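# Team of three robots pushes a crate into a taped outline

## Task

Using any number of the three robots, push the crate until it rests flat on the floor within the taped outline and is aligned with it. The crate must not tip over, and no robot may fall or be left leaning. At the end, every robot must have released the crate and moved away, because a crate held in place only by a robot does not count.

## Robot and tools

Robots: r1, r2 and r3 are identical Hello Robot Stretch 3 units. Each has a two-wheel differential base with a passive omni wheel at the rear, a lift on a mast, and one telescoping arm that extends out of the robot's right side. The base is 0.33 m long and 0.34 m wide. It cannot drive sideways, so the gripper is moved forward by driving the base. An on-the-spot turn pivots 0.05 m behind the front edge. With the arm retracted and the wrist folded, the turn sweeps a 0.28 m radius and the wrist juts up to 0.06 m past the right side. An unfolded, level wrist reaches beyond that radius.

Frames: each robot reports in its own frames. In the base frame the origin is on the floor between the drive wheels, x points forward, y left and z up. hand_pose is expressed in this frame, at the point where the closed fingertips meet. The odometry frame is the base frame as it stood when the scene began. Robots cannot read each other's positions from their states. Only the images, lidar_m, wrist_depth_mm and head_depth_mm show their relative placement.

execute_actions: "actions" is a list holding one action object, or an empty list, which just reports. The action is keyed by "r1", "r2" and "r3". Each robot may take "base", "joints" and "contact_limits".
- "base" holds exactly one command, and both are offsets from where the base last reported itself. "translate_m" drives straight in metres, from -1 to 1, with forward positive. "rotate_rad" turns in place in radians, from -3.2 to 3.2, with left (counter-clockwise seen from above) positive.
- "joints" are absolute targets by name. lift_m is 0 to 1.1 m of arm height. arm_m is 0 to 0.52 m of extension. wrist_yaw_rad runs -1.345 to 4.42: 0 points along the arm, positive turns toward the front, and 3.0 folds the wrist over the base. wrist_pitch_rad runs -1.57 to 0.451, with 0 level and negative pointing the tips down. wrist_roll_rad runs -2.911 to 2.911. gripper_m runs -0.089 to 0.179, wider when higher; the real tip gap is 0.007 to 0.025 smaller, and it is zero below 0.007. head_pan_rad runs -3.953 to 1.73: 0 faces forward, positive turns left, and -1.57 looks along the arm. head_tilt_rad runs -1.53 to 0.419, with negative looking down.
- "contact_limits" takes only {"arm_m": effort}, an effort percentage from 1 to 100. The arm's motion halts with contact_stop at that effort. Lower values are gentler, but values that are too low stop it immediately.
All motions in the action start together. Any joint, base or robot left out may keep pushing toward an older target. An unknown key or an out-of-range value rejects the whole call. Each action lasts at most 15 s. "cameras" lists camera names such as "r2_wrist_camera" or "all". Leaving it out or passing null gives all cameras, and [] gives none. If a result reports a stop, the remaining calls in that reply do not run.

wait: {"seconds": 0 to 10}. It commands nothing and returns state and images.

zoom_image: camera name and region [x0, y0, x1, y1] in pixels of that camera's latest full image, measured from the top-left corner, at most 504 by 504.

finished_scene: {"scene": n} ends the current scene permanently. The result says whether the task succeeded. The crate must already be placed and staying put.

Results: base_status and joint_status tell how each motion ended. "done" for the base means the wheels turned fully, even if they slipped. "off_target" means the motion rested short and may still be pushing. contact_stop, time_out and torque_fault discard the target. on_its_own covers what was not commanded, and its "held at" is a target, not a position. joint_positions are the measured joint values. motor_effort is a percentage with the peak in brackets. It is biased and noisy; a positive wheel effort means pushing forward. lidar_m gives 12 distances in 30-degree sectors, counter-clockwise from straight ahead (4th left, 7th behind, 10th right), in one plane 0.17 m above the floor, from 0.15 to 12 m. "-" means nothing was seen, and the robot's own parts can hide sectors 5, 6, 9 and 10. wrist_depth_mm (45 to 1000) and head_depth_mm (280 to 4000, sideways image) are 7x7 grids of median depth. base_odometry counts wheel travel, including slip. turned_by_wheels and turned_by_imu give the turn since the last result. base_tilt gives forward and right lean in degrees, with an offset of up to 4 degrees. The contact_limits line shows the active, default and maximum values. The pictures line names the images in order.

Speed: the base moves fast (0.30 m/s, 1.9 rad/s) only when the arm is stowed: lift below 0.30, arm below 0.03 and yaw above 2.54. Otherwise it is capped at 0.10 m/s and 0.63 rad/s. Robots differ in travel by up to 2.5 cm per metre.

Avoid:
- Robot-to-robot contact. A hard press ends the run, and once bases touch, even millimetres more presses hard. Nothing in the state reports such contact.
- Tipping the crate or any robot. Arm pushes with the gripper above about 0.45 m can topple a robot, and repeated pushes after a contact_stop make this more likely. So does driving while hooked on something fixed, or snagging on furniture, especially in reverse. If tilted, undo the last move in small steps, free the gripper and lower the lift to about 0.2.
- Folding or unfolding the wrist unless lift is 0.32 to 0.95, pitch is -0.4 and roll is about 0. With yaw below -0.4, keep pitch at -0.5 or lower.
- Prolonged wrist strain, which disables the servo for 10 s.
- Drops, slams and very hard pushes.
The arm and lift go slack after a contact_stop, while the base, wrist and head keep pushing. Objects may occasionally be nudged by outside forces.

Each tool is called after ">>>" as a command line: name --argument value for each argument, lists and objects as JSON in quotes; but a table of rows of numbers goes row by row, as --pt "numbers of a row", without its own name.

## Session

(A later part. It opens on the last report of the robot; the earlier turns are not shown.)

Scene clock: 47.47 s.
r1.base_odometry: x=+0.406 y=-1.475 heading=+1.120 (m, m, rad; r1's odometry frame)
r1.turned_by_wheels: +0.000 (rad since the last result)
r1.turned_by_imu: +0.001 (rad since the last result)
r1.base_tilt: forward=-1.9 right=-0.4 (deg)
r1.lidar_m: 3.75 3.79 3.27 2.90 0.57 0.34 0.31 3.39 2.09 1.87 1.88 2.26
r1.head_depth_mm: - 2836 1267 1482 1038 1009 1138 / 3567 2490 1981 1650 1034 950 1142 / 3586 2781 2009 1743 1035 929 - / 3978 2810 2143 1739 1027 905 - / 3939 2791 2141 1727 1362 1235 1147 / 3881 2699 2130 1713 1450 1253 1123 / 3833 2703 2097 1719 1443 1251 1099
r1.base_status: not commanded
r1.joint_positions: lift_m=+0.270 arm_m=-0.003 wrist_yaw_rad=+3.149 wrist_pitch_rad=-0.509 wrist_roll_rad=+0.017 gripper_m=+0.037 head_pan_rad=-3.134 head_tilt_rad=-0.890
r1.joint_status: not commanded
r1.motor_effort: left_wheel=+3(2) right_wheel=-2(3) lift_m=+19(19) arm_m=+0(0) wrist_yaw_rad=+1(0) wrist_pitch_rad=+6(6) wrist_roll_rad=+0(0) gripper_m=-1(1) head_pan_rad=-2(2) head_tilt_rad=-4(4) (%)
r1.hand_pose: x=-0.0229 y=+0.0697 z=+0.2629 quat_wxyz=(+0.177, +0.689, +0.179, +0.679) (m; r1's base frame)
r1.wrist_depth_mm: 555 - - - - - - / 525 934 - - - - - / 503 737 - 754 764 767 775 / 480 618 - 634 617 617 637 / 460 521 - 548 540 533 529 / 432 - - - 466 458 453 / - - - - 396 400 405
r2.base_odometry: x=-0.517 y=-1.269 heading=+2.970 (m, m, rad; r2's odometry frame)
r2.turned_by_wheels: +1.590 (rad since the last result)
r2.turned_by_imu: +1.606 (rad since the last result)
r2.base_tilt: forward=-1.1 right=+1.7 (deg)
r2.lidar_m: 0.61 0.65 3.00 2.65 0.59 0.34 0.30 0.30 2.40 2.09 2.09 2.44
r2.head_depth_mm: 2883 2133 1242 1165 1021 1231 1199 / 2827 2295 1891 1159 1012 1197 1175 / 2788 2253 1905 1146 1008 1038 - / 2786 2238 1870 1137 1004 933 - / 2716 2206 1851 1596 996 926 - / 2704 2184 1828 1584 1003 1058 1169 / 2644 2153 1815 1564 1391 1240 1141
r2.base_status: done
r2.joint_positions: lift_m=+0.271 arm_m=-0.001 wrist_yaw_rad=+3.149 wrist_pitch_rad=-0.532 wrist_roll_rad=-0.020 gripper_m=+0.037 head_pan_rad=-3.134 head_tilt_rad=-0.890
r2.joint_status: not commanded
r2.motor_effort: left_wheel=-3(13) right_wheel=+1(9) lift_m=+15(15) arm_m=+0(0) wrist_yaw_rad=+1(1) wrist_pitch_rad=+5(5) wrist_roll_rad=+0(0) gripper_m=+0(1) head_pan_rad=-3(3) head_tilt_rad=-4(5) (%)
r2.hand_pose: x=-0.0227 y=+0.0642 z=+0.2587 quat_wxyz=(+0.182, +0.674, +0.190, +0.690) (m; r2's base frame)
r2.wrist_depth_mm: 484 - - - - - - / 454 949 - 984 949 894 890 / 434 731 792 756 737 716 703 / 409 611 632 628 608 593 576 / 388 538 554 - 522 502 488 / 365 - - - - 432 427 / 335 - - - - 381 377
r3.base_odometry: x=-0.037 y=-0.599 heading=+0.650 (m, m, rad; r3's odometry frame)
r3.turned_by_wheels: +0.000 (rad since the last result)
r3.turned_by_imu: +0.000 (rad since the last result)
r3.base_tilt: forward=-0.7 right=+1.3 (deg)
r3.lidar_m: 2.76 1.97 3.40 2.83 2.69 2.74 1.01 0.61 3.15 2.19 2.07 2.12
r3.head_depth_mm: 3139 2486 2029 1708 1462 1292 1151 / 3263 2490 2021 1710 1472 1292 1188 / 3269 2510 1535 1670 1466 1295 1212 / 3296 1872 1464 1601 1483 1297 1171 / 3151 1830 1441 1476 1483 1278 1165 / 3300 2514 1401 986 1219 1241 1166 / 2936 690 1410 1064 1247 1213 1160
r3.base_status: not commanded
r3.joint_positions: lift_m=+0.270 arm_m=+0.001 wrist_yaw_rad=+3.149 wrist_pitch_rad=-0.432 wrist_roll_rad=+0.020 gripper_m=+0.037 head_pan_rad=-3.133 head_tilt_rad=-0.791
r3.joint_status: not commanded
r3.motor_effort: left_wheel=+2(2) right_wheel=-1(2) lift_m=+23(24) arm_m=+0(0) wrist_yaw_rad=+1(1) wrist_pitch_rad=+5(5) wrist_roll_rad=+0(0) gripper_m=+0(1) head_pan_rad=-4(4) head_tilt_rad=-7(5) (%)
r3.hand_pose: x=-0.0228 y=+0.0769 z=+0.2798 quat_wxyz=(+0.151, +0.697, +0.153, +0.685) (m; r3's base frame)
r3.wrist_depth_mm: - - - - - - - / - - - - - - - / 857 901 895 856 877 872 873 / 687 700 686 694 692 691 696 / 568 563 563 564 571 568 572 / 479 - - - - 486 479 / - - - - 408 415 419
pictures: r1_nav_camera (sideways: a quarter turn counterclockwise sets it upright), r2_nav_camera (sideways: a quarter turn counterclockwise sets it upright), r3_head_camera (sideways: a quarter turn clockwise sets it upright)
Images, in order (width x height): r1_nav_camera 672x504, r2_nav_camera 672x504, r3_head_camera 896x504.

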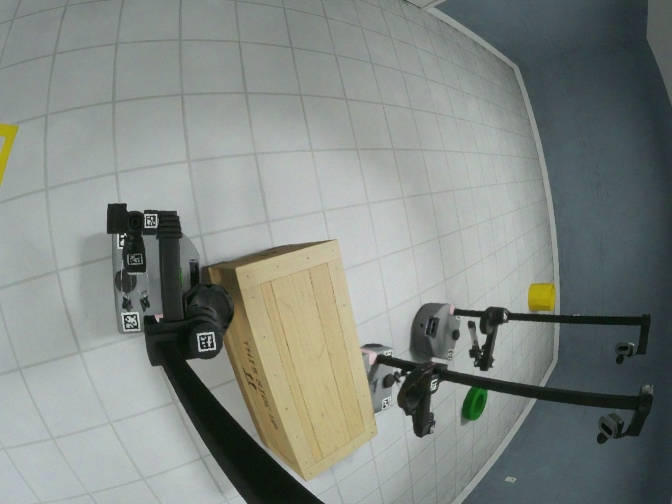

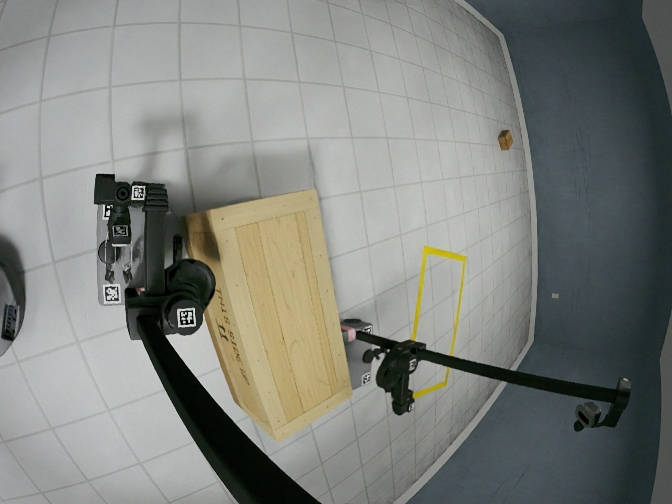

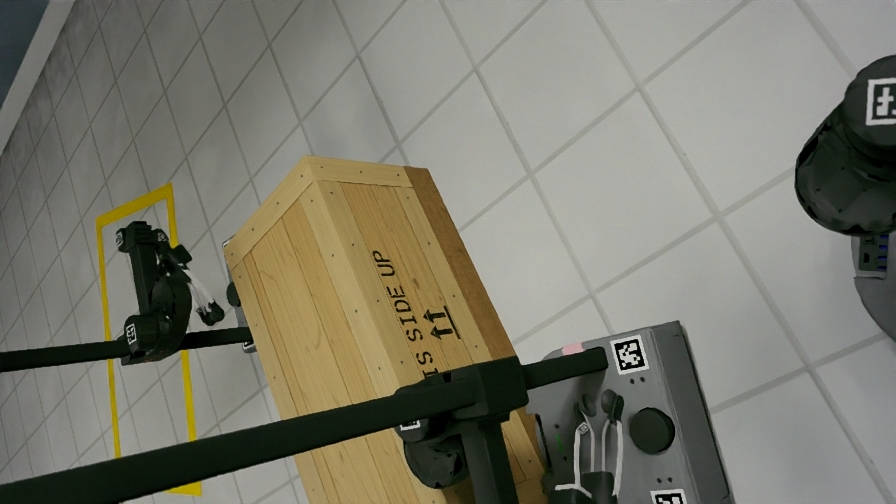

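>>> execute_actions --actions '[{"r1":{"base":{"translate_m":-0.25}},"r2":{"base":{"translate_m":-0.24}}}]' --cameras '["r1_nav_camera","r2_nav_camera","r3_head_camera"]'

Scene clock: 51.57 s.
r1.base_odometry: x=+0.298 y=-1.700 heading=+1.121 (m, m, rad; r1's odometry frame)
r1.turned_by_wheels: +0.001 (rad since the last result)
r1.turned_by_imu: +0.073 (rad since the last result)
r1.base_tilt: forward=-1.9 right=-0.4 (deg)
r1.lidar_m: 3.99 4.04 3.11 0.47 0.30 0.27 0.27 3.16 2.07 1.91 1.93 2.43
r1.head_depth_mm: 3581 2704 1776 1707 1295 899 810 / 3397 2768 1822 1724 1033 895 830 / 3982 2806 2125 1748 1028 892 - / 3941 2760 2110 1735 1392 891 - / 3869 2689 2106 1727 1450 1256 1147 / 3809 2751 2101 1728 1443 1254 1123 / 3788 2713 2089 1716 1444 1247 1096
r1.base_status: translate_m off_target (by the wheels' count: -0.2497 of -0.2500)
r1.joint_positions: lift_m=+0.270 arm_m=-0.003 wrist_yaw_rad=+3.150 wrist_pitch_rad=-0.510 wrist_roll_rad=+0.017 gripper_m=+0.037 head_pan_rad=-3.134 head_tilt_rad=-0.892
r1.joint_status: not commanded
r1.on_its_own: right_wheel is at rest, and its effort (-67) is outside its rest range (-18 to +18)
r1.motor_effort: left_wheel=-17(22) right_wheel=-67(98) lift_m=+19(19) arm_m=+0(0) wrist_yaw_rad=+0(3) wrist_pitch_rad=+6(6) wrist_roll_rad=+0(0) gripper_m=+0(1) head_pan_rad=-2(3) head_tilt_rad=-2(3) (%)
r1.hand_pose: x=-0.0230 y=+0.0697 z=+0.2628 quat_wxyz=(+0.177, +0.689, +0.180, +0.679) (m; r1's base frame)
r1.wrist_depth_mm: 248 297 - - - - - / 255 318 - 890 - - - / 262 335 - 731 779 782 768 / 272 346 - 635 621 626 629 / 281 355 - 541 543 529 531 / 277 - - - 466 459 457 / - - - - 392 404 401
r2.base_odometry: x=-0.281 y=-1.310 heading=+2.970 (m, m, rad; r2's odometry frame)
r2.turned_by_wheels: +0.001 (rad since the last result)
r2.turned_by_imu: +0.383 (rad since the last result)
r2.base_tilt: forward=-1.1 right=+1.8 (deg)
r2.lidar_m: 0.75 3.32 2.67 0.34 0.26 0.26 0.28 2.64 2.12 2.09 2.28 2.74
r2.head_depth_mm: 2865 2302 1925 1649 1019 909 842 / 2845 2258 1881 1646 1010 902 842 / 2758 2258 1882 1628 1002 910 - / 2734 2221 1868 1616 996 915 - / 2695 2195 1829 1594 1395 1069 - / 2623 2160 1828 1579 1395 1251 1163 / 2614 2144 1815 1561 1386 1234 1140
r2.base_status: translate_m off_target (by the wheels' count: -0.2396 of -0.2400)
r2.joint_positions: lift_m=+0.270 arm_m=-0.001 wrist_yaw_rad=+3.150 wrist_pitch_rad=-0.534 wrist_roll_rad=-0.020 gripper_m=+0.037 head_pan_rad=-3.135 head_tilt_rad=-0.894
r2.joint_status: not commanded
r2.on_its_own: left_wheel is at rest, and its effort (-36) is outside its rest range (-18 to +18); right_wheel is at rest, and its effort (-48) is outside its rest range (-18 to +18)
r2.motor_effort: left_wheel=-36(100) right_wheel=-48(58) lift_m=+20(20) arm_m=+0(0) wrist_yaw_rad=+0(2) wrist_pitch_rad=+5(6) wrist_roll_rad=+0(0) gripper_m=+0(1) head_pan_rad=-3(3) head_tilt_rad=-2(5) (%)
r2.hand_pose: x=-0.0230 y=+0.0640 z=+0.2581 quat_wxyz=(+0.182, +0.674, +0.191, +0.690) (m; r2's base frame)
r2.wrist_depth_mm: 205 241 - 420 - - - / 215 256 299 466 885 910 871 / 225 270 327 520 708 712 692 / 235 287 357 567 605 593 564 / 250 299 378 - 523 497 491 / 260 - - - - 434 422 / 264 - - - - 383 374
r3.base_odometry: x=-0.037 y=-0.599 heading=+0.650 (m, m, rad; r3's odometry frame)
r3.turned_by_wheels: +0.000 (rad since the last result)
r3.turned_by_imu: +0.000 (rad since the last result)
r3.base_tilt: forward=-0.7 right=+1.2 (deg)
r3.lidar_m: 2.76 1.97 3.40 2.83 2.68 2.73 0.96 0.74 3.13 2.20 2.07 2.12
r3.head_depth_mm: 3123 2511 2013 1702 1473 1291 1158 / 3225 2511 2038 1705 1477 1293 1189 / 3241 2413 1882 1494 1476 1291 1211 / 3265 1765 1438 1413 1476 1296 1178 / 3150 2297 1452 1396 1480 1298 1168 / 3263 2540 1442 1306 1341 1309 1163 / 3329 2502 1095 1374 1251 1282 1165
r3.base_status: not commanded
r3.joint_positions: lift_m=+0.270 arm_m=+0.001 wrist_yaw_rad=+3.149 wrist_pitch_rad=-0.432 wrist_roll_rad=+0.020 gripper_m=+0.037 head_pan_rad=-3.133 head_tilt_rad=-0.791
r3.joint_status: not commanded
r3.motor_effort: left_wheel=+2(2) right_wheel=-2(2) lift_m=+24(24) arm_m=+0(0) wrist_yaw_rad=+1(1) wrist_pitch_rad=+5(5) wrist_roll_rad=+0(0) gripper_m=-1(0) head_pan_rad=-4(4) head_tilt_rad=-6(6) (%)
r3.hand_pose: x=-0.0228 y=+0.0769 z=+0.2798 quat_wxyz=(+0.151, +0.697, +0.153, +0.685) (m; r3's base frame)
r3.wrist_depth_mm: - - - - - - - / - - - - - - - / 880 860 871 901 894 888 898 / 672 685 679 686 688 691 689 / 556 559 580 565 585 570 568 / 472 - - - - 479 480 / - - - - 410 418 419
pictures: r1_nav_camera (sideways: a quarter turn counterclockwise sets it upright), r2_nav_camera (sideways: a quarter turn counterclockwise sets it upright), r3_head_camera (sideways: a quarter turn clockwise sets it upright)
Images, in order (width x height): r1_nav_camera 672x504, r2_nav_camera 672x504, r3_head_camera 896x504.

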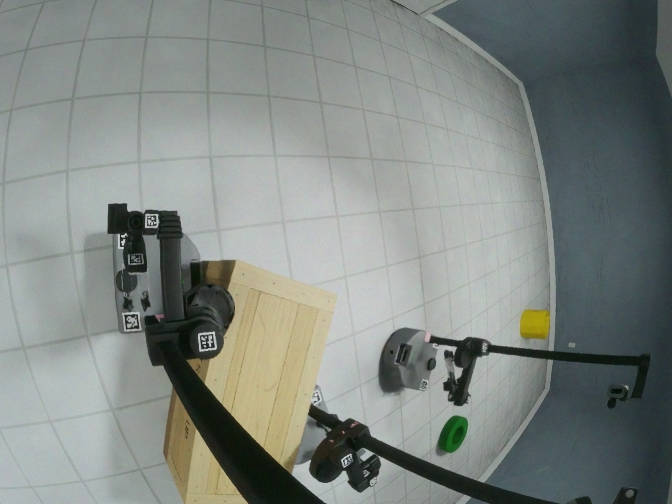

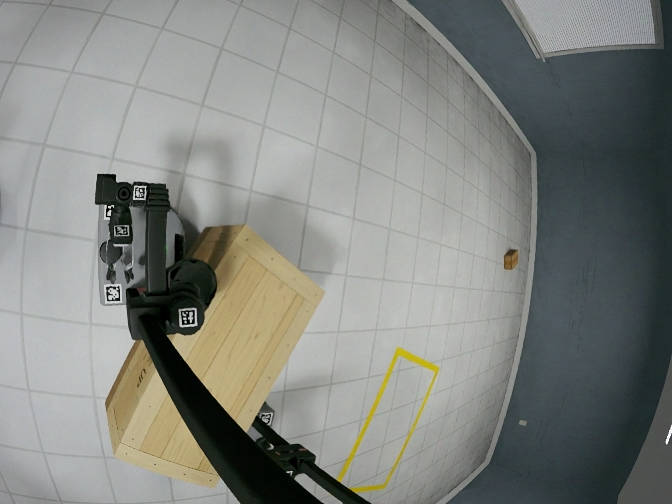

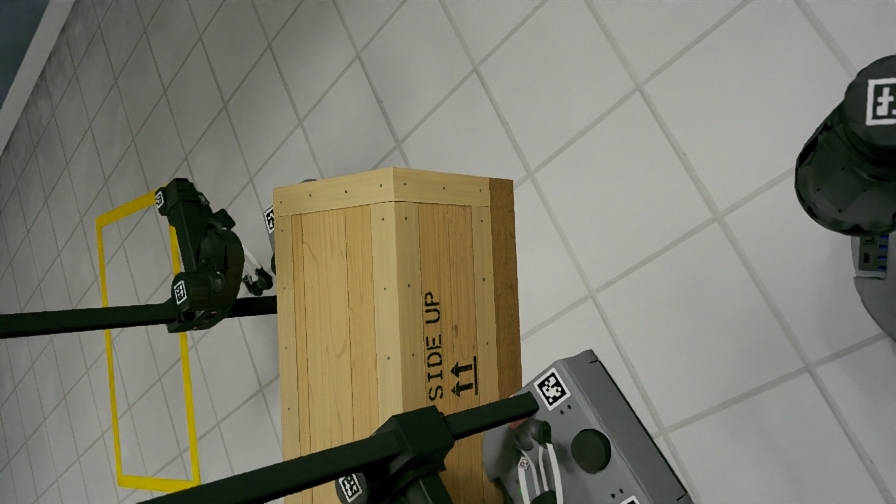

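>>> execute_actions --actions '[{"r1":{"base":{"translate_m":0.25}},"r2":{"base":{"translate_m":0.05}},"r3":{"base":{"translate_m":-0.35}}}]' --cameras '["r3_head_camera","r1_head_camera"]'

>>> execute_actions --actions '[{"r1":{"base":{"rotate_rad":-0.26}},"r2":{"base":{"rotate_rad":-0.68}}}]' --cameras '["r3_head_camera","r2_head_camera"]'

Scene clock: 65.37 s.
r1.base_odometry: x=+0.407 y=-1.475 heading=+1.121 (m, m, rad; r1's odometry frame)
r1.turned_by_wheels: +0.000 (rad since the last result)
r1.turned_by_imu: +0.001 (rad since the last result)
r1.base_tilt: forward=-1.9 right=-0.4 (deg)
r1.lidar_m: 3.75 3.81 3.13 2.89 0.56 0.51 0.51 3.04 2.04 1.88 1.90 2.39
r1.head_depth_mm: - 2821 1979 1494 1040 1022 1140 / 3403 2717 1707 1614 1034 1121 1134 / 3929 2832 1990 1226 1031 1198 - / 3935 2794 2121 1688 1067 1240 - / 3925 2752 2131 1729 1443 1261 1148 / 3823 2722 2108 1718 1446 1243 1124 / 3849 2709 2098 1699 1442 1250 1101
r1.base_status: done
r1.joint_positions: lift_m=+0.270 arm_m=-0.003 wrist_yaw_rad=+3.150 wrist_pitch_rad=-0.510 wrist_roll_rad=+0.017 gripper_m=+0.037 head_pan_rad=-3.134 head_tilt_rad=-0.892
r1.joint_status: not commanded
r1.motor_effort: left_wheel=+0(13) right_wheel=+1(53) lift_m=+19(20) arm_m=+0(0) wrist_yaw_rad=+0(0) wrist_pitch_rad=+6(6) wrist_roll_rad=+0(0) gripper_m=+0(0) head_pan_rad=-1(2) head_tilt_rad=-4(3) (%)
r1.hand_pose: x=-0.0230 y=+0.0697 z=+0.2628 quat_wxyz=(+0.177, +0.689, +0.180, +0.679) (m; r1's base frame)
r1.wrist_depth_mm: 455 568 - - - - - / 467 604 - - - - - / 480 630 - 757 752 776 772 / 499 602 - 621 626 620 624 / 499 521 - 533 546 525 531 / 471 - - - 469 459 456 / - - - - 395 400 410
r2.base_odometry: x=-0.330 y=-1.301 heading=+2.970 (m, m, rad; r2's odometry frame)
r2.turned_by_wheels: +0.000 (rad since the last result)
r2.turned_by_imu: -0.002 (rad since the last result)
r2.base_tilt: forward=-1.2 right=+1.7 (deg)
r2.lidar_m: 0.43 0.45 2.67 0.39 0.30 0.30 0.32 2.65 2.12 2.11 2.29 2.70
r2.head_depth_mm: 2824 2282 1928 1659 1019 906 841 / 2828 2273 1896 1636 1012 905 879 / 2754 2245 1874 1135 1007 911 - / 2724 2214 1870 1613 1000 935 - / 2708 2155 1849 1608 1010 1208 - / 2654 2166 1816 1578 1396 1249 1161 / 2628 2137 1821 1565 1382 1238 1140
r2.base_status: done
r2.joint_positions: lift_m=+0.270 arm_m=-0.001 wrist_yaw_rad=+3.150 wrist_pitch_rad=-0.534 wrist_roll_rad=-0.020 gripper_m=+0.037 head_pan_rad=-3.135 head_tilt_rad=-0.894
r2.joint_status: not commanded
r2.motor_effort: left_wheel=-1(30) right_wheel=+0(41) lift_m=+20(20) arm_m=+0(0) wrist_yaw_rad=+0(0) wrist_pitch_rad=+5(5) wrist_roll_rad=+0(0) gripper_m=+0(2) head_pan_rad=-3(2) head_tilt_rad=-2(3) (%)
r2.hand_pose: x=-0.0230 y=+0.0640 z=+0.2581 quat_wxyz=(+0.182, +0.674, +0.191, +0.690) (m; r2's base frame)
r2.wrist_depth_mm: 236 278 - 490 - - - / 248 294 344 542 937 920 879 / 261 312 378 613 729 704 688 / 272 332 413 607 602 584 364 / 287 347 435 - 522 485 304 / 300 - - - - 423 297 / 305 - - - - 378 309
r3.base_odometry: x=-0.315 y=-0.811 heading=+0.650 (m, m, rad; r3's odometry frame)
r3.turned_by_wheels: +0.000 (rad since the last result)
r3.turned_by_imu: -0.002 (rad since the last result)
r3.base_tilt: forward=-0.8 right=+1.3 (deg)
r3.lidar_m: 2.37 2.30 3.70 2.60 2.49 2.54 0.61 0.50 0.42 2.40 2.26 2.31
r3.head_depth_mm: 3000 2493 2024 1699 1468 1288 1159 / 3257 2526 2016 1720 1472 1298 1194 / 3287 2509 2021 1301 1206 1298 1216 / 3263 2507 1836 1208 1112 1302 1179 / 3285 2538 1696 1210 1112 1284 1170 / 3048 2362 1994 1215 1115 1278 1108 / 3296 2517 2068 1209 1074 1038 1034
r3.base_status: done
r3.joint_positions: lift_m=+0.270 arm_m=+0.001 wrist_yaw_rad=+3.149 wrist_pitch_rad=-0.432 wrist_roll_rad=+0.020 gripper_m=+0.037 head_pan_rad=-3.133 head_tilt_rad=-0.791
r3.joint_status: not commanded
r3.motor_effort: left_wheel=+2(7) right_wheel=-2(11) lift_m=+24(25) arm_m=+0(0) wrist_yaw_rad=+0(1) wrist_pitch_rad=+5(5) wrist_roll_rad=+0(0) gripper_m=-1(1) head_pan_rad=-5(5) head_tilt_rad=-6(7) (%)
r3.hand_pose: x=-0.0228 y=+0.0769 z=+0.2798 quat_wxyz=(+0.151, +0.697, +0.153, +0.685) (m; r3's base frame)
r3.wrist_depth_mm: - - - - - - - / - - - - - - - / 866 877 880 872 884 875 897 / 685 674 674 682 693 691 687 / 564 570 568 559 592 561 561 / 481 - - - - 486 487 / - - - - 409 418 423
pictures: r1_head_camera (sideways: a quarter turn clockwise sets it upright), r3_head_camera (sideways: a quarter turn clockwise sets it upright)
Images, in order (width x height): r1_head_camera 896x504, r3_head_camera 896x504.

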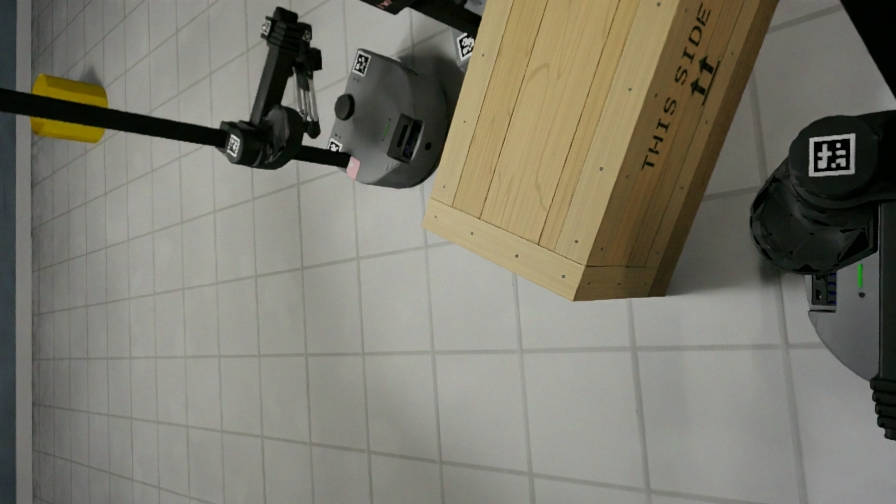

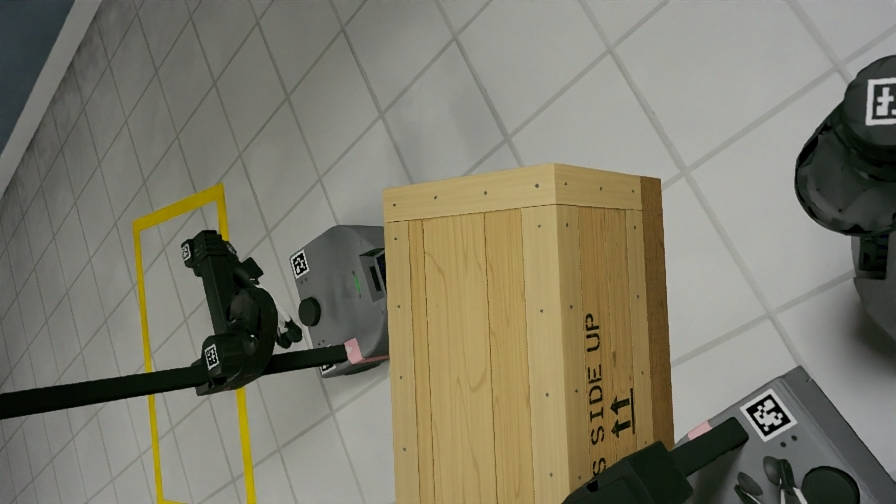

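Scene clock: 67.17 s.
r1.base_odometry: x=+0.407 y=-1.475 heading=+0.861 (m, m, rad; r1's odometry frame)
r1.turned_by_wheels: -0.260 (rad since the last result)
r1.turned_by_imu: -0.260 (rad since the last result)
r1.base_tilt: forward=-1.9 right=-0.4 (deg)
r1.lidar_m: 3.12 3.74 3.64 2.93 0.66 0.51 0.51 0.54 2.36 1.89 1.88 2.05
r1.head_depth_mm: 3687 2686 2159 1754 1044 1203 1145 / 3545 2580 1419 1214 1035 1207 1139 / 3988 2751 1645 1221 1040 1213 - / 3519 2762 1737 1218 1052 1225 - / 3486 2617 2042 1210 1047 1223 1152 / 3818 2701 2080 1723 1381 1256 1126 / 3835 2685 2089 1693 1444 1249 1101
r1.base_status: done
r1.joint_positions: lift_m=+0.270 arm_m=-0.003 wrist_yaw_rad=+3.150 wrist_pitch_rad=-0.510 wrist_roll_rad=+0.017 gripper_m=+0.037 head_pan_rad=-3.134 head_tilt_rad=-0.892
r1.joint_status: not commanded
r1.motor_effort: left_wheel=+3(6) right_wheel=-2(9) lift_m=+20(20) arm_m=+0(0) wrist_yaw_rad=+0(0) wrist_pitch_rad=+6(6) wrist_roll_rad=+0(0) gripper_m=+1(1) head_pan_rad=-2(2) head_tilt_rad=-4(3) (%)
r1.hand_pose: x=-0.0230 y=+0.0697 z=+0.2628 quat_wxyz=(+0.177, +0.689, +0.180, +0.679) (m; r1's base frame)
r1.wrist_depth_mm: 567 - - - - - - / 577 978 - - - - - / 579 715 - 762 762 766 780 / 578 619 - 611 621 631 626 / 530 524 - 536 544 526 534 / 467 - - - 466 458 462 / - - - - 392 399 406
r2.base_odometry: x=-0.330 y=-1.301 heading=+2.290 (m, m, rad; r2's odometry frame)
r2.turned_by_wheels: -0.680 (rad since the last result)
r2.turned_by_imu: -0.689 (rad since the last result)
r2.base_tilt: forward=-1.2 right=+1.9 (deg)
r2.lidar_m: 2.94 2.68 0.43 2.72 0.45 0.32 0.30 0.31 0.40 2.20 2.10 2.17
r2.head_depth_mm: 2880 2300 1920 1650 1019 962 1193 / 2783 2259 1825 1516 1015 945 1183 / 2678 2225 1549 1482 1009 934 - / 2642 2037 1571 1485 1000 917 - / 2703 2156 1855 1592 989 926 - / 2646 2166 1805 1589 984 919 1162 / 2662 2139 1819 1570 978 912 1141
r2.base_status: done
r2.joint_positions: lift_m=+0.270 arm_m=-0.001 wrist_yaw_rad=+3.150 wrist_pitch_rad=-0.534 wrist_roll_rad=-0.020 gripper_m=+0.037 head_pan_rad=-3.135 head_tilt_rad=-0.894
r2.joint_status: not commanded
r2.motor_effort: left_wheel=+3(13) right_wheel=-2(5) lift_m=+20(20) arm_m=+0(0) wrist_yaw_rad=+0(0) wrist_pitch_rad=+6(6) wrist_roll_rad=+0(0) gripper_m=+0(1) head_pan_rad=-3(3) head_tilt_rad=-3(3) (%)
r2.hand_pose: x=-0.0230 y=+0.0640 z=+0.2581 quat_wxyz=(+0.182, +0.674, +0.191, +0.690) (m; r2's base frame)
r2.wrist_depth_mm: 357 - - - - - - / 349 502 - - 574 526 889 / 345 497 789 758 458 422 412 / 339 484 639 622 388 347 339 / 336 472 560 - 400 371 354 / 329 - - - - 421 402 / 303 - - - - 379 375
r3.base_odometry: x=-0.315 y=-0.811 heading=+0.650 (m, m, rad; r3's odometry frame)
r3.turned_by_wheels: +0.000 (rad since the last result)
r3.turned_by_imu: +0.000 (rad since the last result)
r3.base_tilt: forward=-0.7 right=+1.2 (deg)
r3.lidar_m: 2.38 2.30 3.69 2.60 2.49 2.53 0.61 0.40 0.43 2.40 2.26 2.31
r3.head_depth_mm: 2979 2507 2017 1700 1468 1285 1153 / 3205 2490 2036 1707 1471 1293 1189 / 3328 2538 2027 1301 1194 1298 1214 / 3290 2506 1834 1210 1115 1297 1172 / 3278 2518 1744 1213 1110 1284 1165 / 3061 2344 1998 1212 1087 1090 1030 / 3316 2548 2056 1222 817 782 1002
r3.base_status: not commanded
r3.joint_positions: lift_m=+0.270 arm_m=+0.001 wrist_yaw_rad=+3.149 wrist_pitch_rad=-0.432 wrist_roll_rad=+0.020 gripper_m=+0.037 head_pan_rad=-3.133 head_tilt_rad=-0.791
r3.joint_status: not commanded
r3.motor_effort: left_wheel=+2(3) right_wheel=-1(2) lift_m=+24(24) arm_m=+0(0) wrist_yaw_rad=+1(1) wrist_pitch_rad=+5(5) wrist_roll_rad=+0(1) gripper_m=+0(0) head_pan_rad=-4(4) head_tilt_rad=-6(5) (%)
r3.hand_pose: x=-0.0228 y=+0.0769 z=+0.2798 quat_wxyz=(+0.151, +0.697, +0.153, +0.685) (m; r3's base frame)
r3.wrist_depth_mm: - - - - - - - / - - - - - - - / 901 885 860 879 888 865 883 / 678 694 689 680 681 692 685 / 557 555 571 563 580 572 565 / 480 - - - - 476 484 / - - - - 408 419 419
pictures: r2_head_camera (sideways: a quarter turn clockwise sets it upright), r3_head_camera (sideways: a quarter turn clockwise sets it upright)
Images, in order (width x height): r2_head_camera 896x504, r3_head_camera 896x504.

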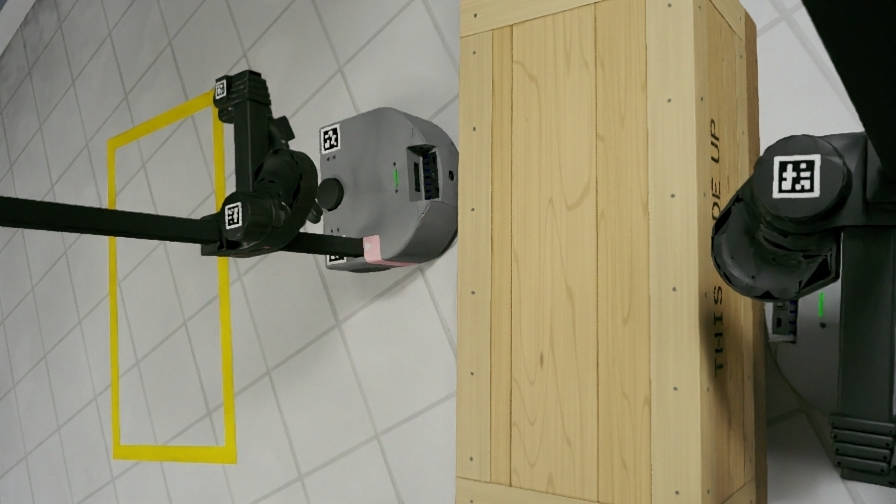

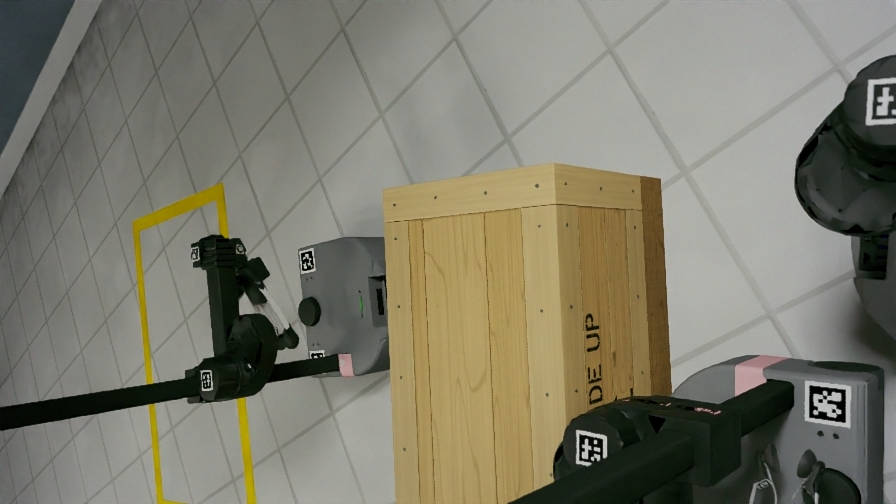

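>>> execute_actions --actions '[{"r1":{"base":{"translate_m":0.7}},"r2":{"base":{"rotate_rad":1.55}},"r3":{"base":{"translate_m":0.15}}}]' --cameras '[]'

>>> execute_actions --actions '[{"r1":{"base":{"translate_m":0.5}},"r2":{"base":{"translate_m":-0.17}}}]' --cameras '[]'

>>> execute_actions --actions '[{"r1":{"base":{"translate_m":0.7},"joints":{"head_tilt_rad":-0.7}},"r2":{"base":{"rotate_rad":-1.55}}}]' --cameras '["r1_head_camera","r3_head_camera","r2_head_camera"]'

Scene clock: 78.20 s.
r1.base_odometry: x=+0.863 y=-0.944 heading=+0.861 (m, m, rad; r1's odometry frame)
r1.turned_by_wheels: +0.000 (rad since the last result)
r1.turned_by_imu: +0.003 (rad since the last result)
r1.base_tilt: forward=-1.8 right=-0.4 (deg)
r1.lidar_m: 2.70 3.09 3.39 3.18 3.18 1.22 1.21 4.15 2.03 1.63 1.62 1.77
r1.head_depth_mm: 3947 2731 1529 1670 1478 1277 1143 / 3764 1970 1520 1659 1473 1265 1139 / 3954 2655 1548 1645 1459 1270 - / 3678 2324 1557 1679 1460 1265 - / 3864 2753 1596 1685 1465 1259 1145 / 3901 2731 2092 1710 1453 1255 1120 / 3822 2667 2089 1716 1446 1250 1098
r1.base_status: done
r1.joint_positions: lift_m=+0.270 arm_m=-0.003 wrist_yaw_rad=+3.150 wrist_pitch_rad=-0.510 wrist_roll_rad=+0.017 gripper_m=+0.037 head_pan_rad=-3.134 head_tilt_rad=-0.892
r1.joint_status: not commanded
r1.motor_effort: left_wheel=+2(10) right_wheel=-2(7) lift_m=+19(19) arm_m=+0(0) wrist_yaw_rad=+0(0) wrist_pitch_rad=+6(6) wrist_roll_rad=+0(0) gripper_m=-1(0) head_pan_rad=-2(2) head_tilt_rad=-3(3) (%)
r1.hand_pose: x=-0.0230 y=+0.0697 z=+0.2628 quat_wxyz=(+0.177, +0.689, +0.180, +0.679) (m; r1's base frame)
r1.wrist_depth_mm: - - - - - - - / 979 959 - - - - - / 742 759 - 762 761 761 769 / 625 619 - 620 624 612 617 / 530 525 - 537 542 532 532 / 465 - - - 466 457 461 / - - - - 395 407 403
r2.base_odometry: x=-0.330 y=-1.301 heading=-2.443 (m, m, rad; r2's odometry frame)
r2.turned_by_wheels: +1.550 (rad since the last result)
r2.turned_by_imu: +1.565 (rad since the last result)
r2.base_tilt: forward=-1.1 right=+1.9 (deg)
r2.lidar_m: 2.75 0.47 0.32 0.30 0.30 0.39 2.21 2.10 2.17 2.85 0.53 0.60
r2.head_depth_mm: 2798 2336 1928 1654 1454 908 843 / 2672 2260 1904 1630 1440 1167 1012 / 2553 2271 1878 1622 1429 1293 - / 2450 2218 1873 1623 1412 1292 - / 2279 2156 1845 1588 1415 1254 - / 2167 2163 1819 1576 1393 1246 1157 / 2080 2154 1814 1575 1385 1239 1132
r2.base_status: done
r2.joint_positions: lift_m=+0.270 arm_m=-0.001 wrist_yaw_rad=+3.150 wrist_pitch_rad=-0.534 wrist_roll_rad=-0.020 gripper_m=+0.037 head_pan_rad=-3.135 head_tilt_rad=-0.894
r2.joint_status: not commanded
r2.motor_effort: left_wheel=-3(12) right_wheel=+1(8) lift_m=+20(20) arm_m=+0(0) wrist_yaw_rad=+0(0) wrist_pitch_rad=+6(5) wrist_roll_rad=+0(0) gripper_m=-1(1) head_pan_rad=-2(2) head_tilt_rad=-3(3) (%)
r2.hand_pose: x=-0.0230 y=+0.0639 z=+0.2581 quat_wxyz=(+0.182, +0.674, +0.191, +0.690) (m; r2's base frame)
r2.wrist_depth_mm: 306 308 - 323 325 333 335 / 339 342 351 358 361 371 378 / 396 386 388 401 410 415 427 / 658 433 443 455 475 476 486 / 558 503 493 - 507 495 487 / 486 - - - - 436 426 / 421 - - - - 380 377
r3.base_odometry: x=-0.196 y=-0.720 heading=+0.650 (m, m, rad; r3's odometry frame)
r3.turned_by_wheels: +0.000 (rad since the last result)
r3.turned_by_imu: +0.000 (rad since the last result)
r3.base_tilt: forward=-0.8 right=+1.3 (deg)
r3.lidar_m: 2.28 2.16 3.57 2.69 2.57 2.62 0.76 0.53 0.98 2.31 2.18 2.22
r3.head_depth_mm: 3085 2497 2025 1714 1483 1291 1152 / 3292 2499 2034 1705 1478 1287 1193 / 3267 2502 2028 1269 1415 1303 - / 3326 2411 2028 1212 1389 1301 1169 / 3018 2270 2029 1212 1381 1309 1171 / 3037 2412 2047 1217 1359 1274 1159 / 3372 2547 2051 1214 1299 1133 1067
r3.base_status: done
r3.joint_positions: lift_m=+0.270 arm_m=+0.001 wrist_yaw_rad=+3.149 wrist_pitch_rad=-0.432 wrist_roll_rad=+0.020 gripper_m=+0.037 head_pan_rad=-3.133 head_tilt_rad=-0.791
r3.joint_status: not commanded
r3.motor_effort: left_wheel=+2(10) right_wheel=-2(6) lift_m=+24(24) arm_m=+0(0) wrist_yaw_rad=+1(1) wrist_pitch_rad=+5(5) wrist_roll_rad=+0(0) gripper_m=+0(1) head_pan_rad=-4(4) head_tilt_rad=-6(7) (%)
r3.hand_pose: x=-0.0228 y=+0.0769 z=+0.2798 quat_wxyz=(+0.151, +0.697, +0.153, +0.685) (m; r3's base frame)
r3.wrist_depth_mm: - - - - - - - / - - - - - - - / 868 889 888 903 896 879 876 / 677 688 687 674 684 677 694 / 566 560 579 568 592 557 559 / 473 - - - - 489 486 / - - - - 413 420 416
pictures: none
No camera images: the call's "cameras" was empty. Leave "cameras" out to get every camera's image.

Scene clock: 81.60 s.
r1.base_odometry: x=+1.189 y=-0.565 heading=+0.861 (m, m, rad; r1's odometry frame)
r1.turned_by_wheels: +0.000 (rad since the last result)
r1.turned_by_imu: +0.002 (rad since the last result)
r1.base_tilt: forward=-1.9 right=-0.4 (deg)
r1.lidar_m: 2.40 2.62 2.87 3.39 3.34 1.72 1.71 3.63 1.79 1.44 1.43 1.55
r1.head_depth_mm: 3835 2690 2092 1755 1477 1279 1144 / 3984 1974 1965 1751 1466 1269 1141 / 3955 1946 1991 1736 1470 1264 - / 3300 1940 1984 1735 1458 1266 - / 3884 2614 2064 1723 1455 1250 1145 / 3902 2717 2109 1693 1440 1265 1120 / 3853 2709 2104 1701 1445 1250 1098
r1.base_status: done
r1.joint_positions: lift_m=+0.270 arm_m=-0.003 wrist_yaw_rad=+3.150 wrist_pitch_rad=-0.510 wrist_roll_rad=+0.017 gripper_m=+0.037 head_pan_rad=-3.134 head_tilt_rad=-0.892
r1.joint_status: not commanded
r1.motor_effort: left_wheel=+2(9) right_wheel=-2(7) lift_m=+19(20) arm_m=+0(0) wrist_yaw_rad=+0(0) wrist_pitch_rad=+6(6) wrist_roll_rad=+0(0) gripper_m=+0(0) head_pan_rad=-1(1) head_tilt_rad=-4(3) (%)
r1.hand_pose: x=-0.0230 y=+0.0697 z=+0.2628 quat_wxyz=(+0.177, +0.689, +0.180, +0.679) (m; r1's base frame)
r1.wrist_depth_mm: - - - - - - - / 988 944 - - - - - / 754 755 - 766 776 777 767 / 604 616 - 622 628 633 620 / 517 525 - 534 537 530 534 / 458 - - - 473 463 452 / - - - - 393 401 407
r2.base_odometry: x=-0.200 y=-1.192 heading=-2.443 (m, m, rad; r2's odometry frame)
r2.turned_by_wheels: +0.000 (rad since the last result)
r2.turned_by_imu: -0.001 (rad since the last result)
r2.base_tilt: forward=-1.2 right=+1.9 (deg)
r2.lidar_m: 2.90 0.44 0.30 0.28 0.29 2.91 2.07 1.96 2.01 2.66 2.75 0.65
r2.head_depth_mm: 2680 2301 1919 1650 1456 1291 1196 / 2588 2260 1904 1640 1442 1282 1172 / 2405 2235 1893 1639 1429 1290 - / 2286 2195 1864 1609 1421 1295 - / 2141 2172 1848 1602 1415 1261 - / 2019 2154 1834 1581 1394 1252 1161 / 1910 2061 1804 1577 1387 1240 1142
r2.base_status: done
r2.joint_positions: lift_m=+0.270 arm_m=-0.001 wrist_yaw_rad=+3.150 wrist_pitch_rad=-0.534 wrist_roll_rad=-0.020 gripper_m=+0.037 head_pan_rad=-3.135 head_tilt_rad=-0.894
r2.joint_status: not commanded
r2.motor_effort: left_wheel=-2(15) right_wheel=+1(3) lift_m=+20(20) arm_m=+0(0) wrist_yaw_rad=+0(0) wrist_pitch_rad=+6(5) wrist_roll_rad=+0(0) gripper_m=+0(0) head_pan_rad=-2(2) head_tilt_rad=-3(3) (%)
r2.hand_pose: x=-0.0230 y=+0.0639 z=+0.2581 quat_wxyz=(+0.182, +0.674, +0.191, +0.690) (m; r2's base frame)
r2.wrist_depth_mm: - - - 307 311 316 324 / - - 336 338 347 353 361 / 851 813 378 383 392 401 406 / 680 656 593 438 447 459 472 / 561 553 552 - 494 500 482 / 480 - - - - 432 425 / 420 - - - - 386 376
r3.base_odometry: x=-0.196 y=-0.720 heading=+0.650 (m, m, rad; r3's odometry frame)
r3.turned_by_wheels: +0.000 (rad since the last result)
r3.turned_by_imu: +0.000 (rad since the last result)
r3.base_tilt: forward=-0.8 right=+1.3 (deg)
r3.lidar_m: 2.27 2.16 3.59 2.70 2.57 2.62 0.76 0.77 0.65 2.31 2.18 2.22
r3.head_depth_mm: 3099 2478 2016 1698 1487 1295 1158 / 3275 2494 2025 1722 1470 1293 1194 / 3267 2528 2034 1262 1425 1301 - / 3261 2541 2042 1208 1382 1301 1175 / 2653 2539 2036 1211 1381 1293 1161 / 3175 2518 2033 1214 1360 1304 1160 / 3294 2553 2056 1211 1350 1307 1162
r3.base_status: not commanded
r3.joint_positions: lift_m=+0.270 arm_m=+0.001 wrist_yaw_rad=+3.149 wrist_pitch_rad=-0.432 wrist_roll_rad=+0.020 gripper_m=+0.037 head_pan_rad=-3.133 head_tilt_rad=-0.791
r3.joint_status: not commanded
r3.motor_effort: left_wheel=+2(2) right_wheel=-2(1) lift_m=+24(24) arm_m=+0(0) wrist_yaw_rad=+0(1) wrist_pitch_rad=+5(5) wrist_roll_rad=+0(0) gripper_m=+0(0) head_pan_rad=-4(5) head_tilt_rad=-5(5) (%)
r3.hand_pose: x=-0.0228 y=+0.0769 z=+0.2798 quat_wxyz=(+0.151, +0.697, +0.153, +0.685) (m; r3's base frame)
r3.wrist_depth_mm: - - - - - - - / - - - - - - - / 877 870 887 915 867 886 906 / 680 678 696 691 682 689 681 / 567 557 583 563 585 577 572 / 480 - - - - 483 478 / - - - - 409 414 423
pictures: none
No camera images: the call's "cameras" was empty. Leave "cameras" out to get every camera's image.

Scene clock: 85.70 s.
r1.base_odometry: x=+1.645 y=-0.034 heading=+0.861 (m, m, rad; r1's odometry frame)
r1.turned_by_wheels: +0.000 (rad since the last result)
r1.turned_by_imu: +0.002 (rad since the last result)
r1.base_tilt: forward=-1.9 right=-0.4 (deg)
r1.lidar_m: 1.96 1.97 2.16 3.33 3.62 2.43 2.41 2.98 1.46 1.18 1.17 1.28
r1.head_depth_mm: - - 3007 2170 1702 1404 1185 / - - 2602 2168 1701 1400 1184 / - - 2570 2141 1695 1387 1179 / - 3550 2529 2140 1678 1379 1173 / - - 2755 2130 1683 1375 1176 / - - 2890 2137 1668 1380 1171 / - - 2867 2132 1662 1381 1168
r1.base_status: done
r1.joint_positions: lift_m=+0.270 arm_m=-0.003 wrist_yaw_rad=+3.150 wrist_pitch_rad=-0.510 wrist_roll_rad=+0.017 gripper_m=+0.037 head_pan_rad=-3.134 head_tilt_rad=-0.704
r1.joint_status: all done
r1.motor_effort: left_wheel=+2(8) right_wheel=-2(4) lift_m=+20(19) arm_m=+0(0) wrist_yaw_rad=-1(1) wrist_pitch_rad=+6(6) wrist_roll_rad=+0(0) gripper_m=+0(0) head_pan_rad=-1(1) head_tilt_rad=+1(16) (%)
r1.hand_pose: x=-0.0230 y=+0.0697 z=+0.2628 quat_wxyz=(+0.177, +0.689, +0.180, +0.679) (m; r1's base frame)
r1.wrist_depth_mm: - - - - - - - / 988 974 - - - - - / 750 758 - 765 766 774 775 / 622 617 - 616 641 637 621 / 518 525 - 546 540 523 530 / 462 - - - 468 452 458 / - - - - 392 402 402
r2.base_odometry: x=-0.200 y=-1.192 heading=+2.290 (m, m, rad; r2's odometry frame)
r2.turned_by_wheels: -1.550 (rad since the last result)
r2.turned_by_imu: -1.568 (rad since the last result)
r2.base_tilt: forward=-1.3 right=+1.8 (deg)
r2.lidar_m: 2.74 2.76 0.65 2.88 0.43 0.30 0.28 0.29 2.83 2.05 1.96 2.03
r2.head_depth_mm: 2876 2279 1921 1665 1017 957 1195 / 2809 2274 1918 1640 1015 950 1176 / 2717 2246 1892 1612 1006 930 - / 2659 2209 1855 1621 997 918 - / 2675 2183 1834 1580 988 920 - / 2668 2152 1829 1580 985 909 1163 / 2616 2136 1796 1574 1389 1235 1138
r2.base_status: done
r2.joint_positions: lift_m=+0.270 arm_m=-0.001 wrist_yaw_rad=+3.150 wrist_pitch_rad=-0.534 wrist_roll_rad=-0.020 gripper_m=+0.037 head_pan_rad=-3.135 head_tilt_rad=-0.894
r2.joint_status: not commanded
r2.motor_effort: left_wheel=+2(15) right_wheel=-2(6) lift_m=+20(20) arm_m=-1(1) wrist_yaw_rad=+0(0) wrist_pitch_rad=+5(5) wrist_roll_rad=+0(0) gripper_m=-1(0) head_pan_rad=-2(3) head_tilt_rad=-2(3) (%)
r2.hand_pose: x=-0.0230 y=+0.0639 z=+0.2581 quat_wxyz=(+0.182, +0.674, +0.191, +0.690) (m; r2's base frame)
r2.wrist_depth_mm: 333 485 - - - 700 - / 330 474 743 991 925 546 520 / 325 474 723 768 713 510 466 / 323 461 627 627 602 555 524 / 317 446 557 - 515 496 489 / 311 - - - - 430 422 / 288 - - - - 380 375
r3.base_odometry: x=-0.196 y=-0.720 heading=+0.650 (m, m, rad; r3's odometry frame)
r3.turned_by_wheels: +0.000 (rad since the last result)
r3.turned_by_imu: +0.000 (rad since the last result)
r3.base_tilt: forward=-0.7 right=+1.2 (deg)
r3.lidar_m: 2.27 2.15 3.61 2.69 2.58 2.62 0.76 0.62 0.65 2.32 2.18 2.24
r3.head_depth_mm: 3090 2491 2041 1698 1459 1294 1160 / 3314 2478 2028 1710 1479 1299 1198 / 3249 2509 2036 1266 1415 1291 - / 3305 2546 2034 1209 1387 1310 1178 / 3050 2499 2038 1220 1374 1301 1169 / 3069 2507 2054 1209 1365 1301 1162 / 3252 2534 2071 1218 1263 1162 1162
r3.base_status: not commanded
r3.joint_positions: lift_m=+0.270 arm_m=+0.001 wrist_yaw_rad=+3.149 wrist_pitch_rad=-0.432 wrist_roll_rad=+0.020 gripper_m=+0.037 head_pan_rad=-3.133 head_tilt_rad=-0.791
r3.joint_status: not commanded
r3.motor_effort: left_wheel=+2(2) right_wheel=-2(1) lift_m=+24(24) arm_m=+0(0) wrist_yaw_rad=+1(0) wrist_pitch_rad=+5(5) wrist_roll_rad=+0(0) gripper_m=-1(0) head_pan_rad=-4(4) head_tilt_rad=-6(6) (%)
r3.hand_pose: x=-0.0228 y=+0.0769 z=+0.2798 quat_wxyz=(+0.151, +0.697, +0.153, +0.685) (m; r3's base frame)
r3.wrist_depth_mm: - - - - - - - / - - - - - - - / 889 879 897 878 850 906 865 / 693 679 680 686 699 686 702 / 560 571 581 563 583 561 567 / 474 - - - - 479 482 / - - - - 406 420 419
pictures: r1_head_camera (sideways: a quarter turn clockwise sets it upright), r2_head_camera (sideways: a quarter turn clockwise sets it upright), r3_head_camera (sideways: a quarter turn clockwise sets it upright)
Images, in order (width x height): r1_head_camera 896x504, r2_head_camera 896x504, r3_head_camera 896x504.

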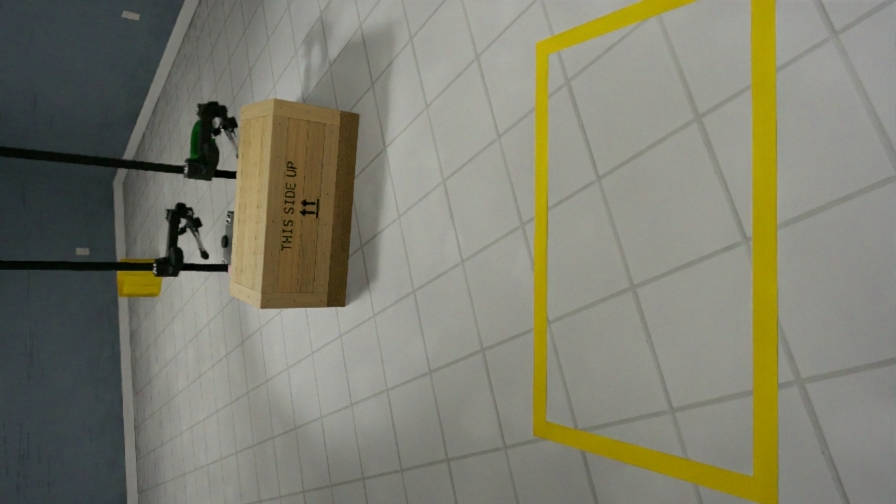

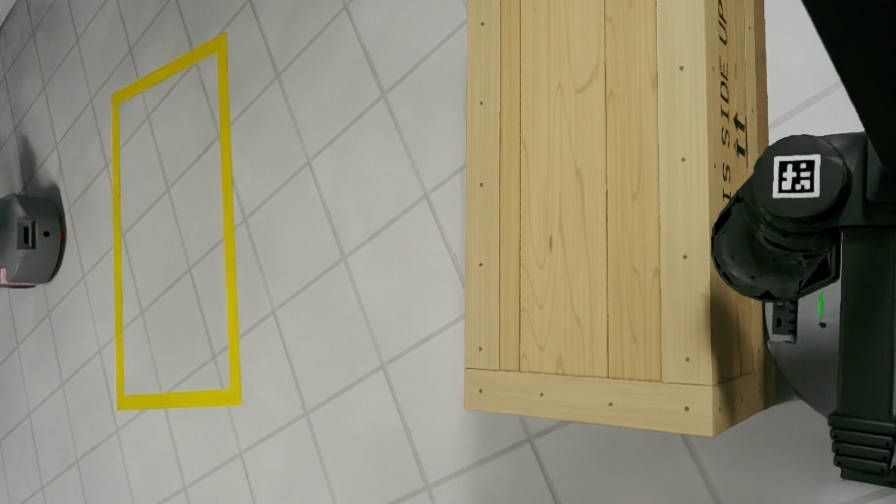

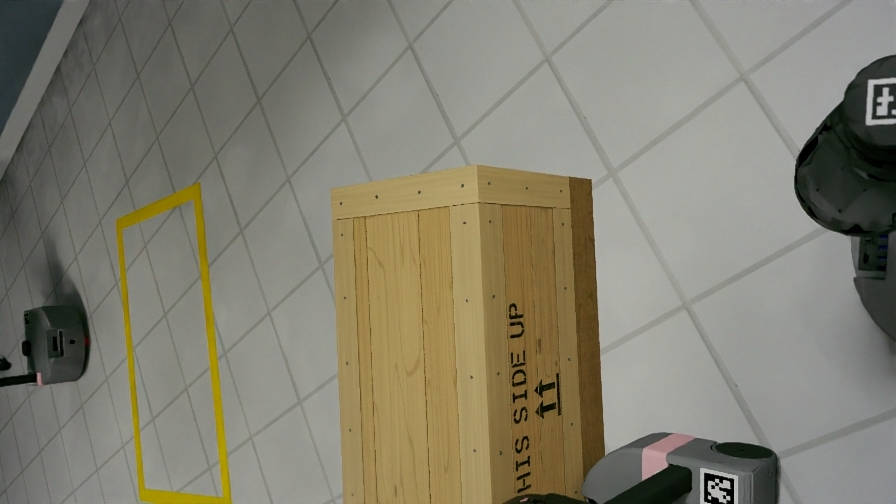

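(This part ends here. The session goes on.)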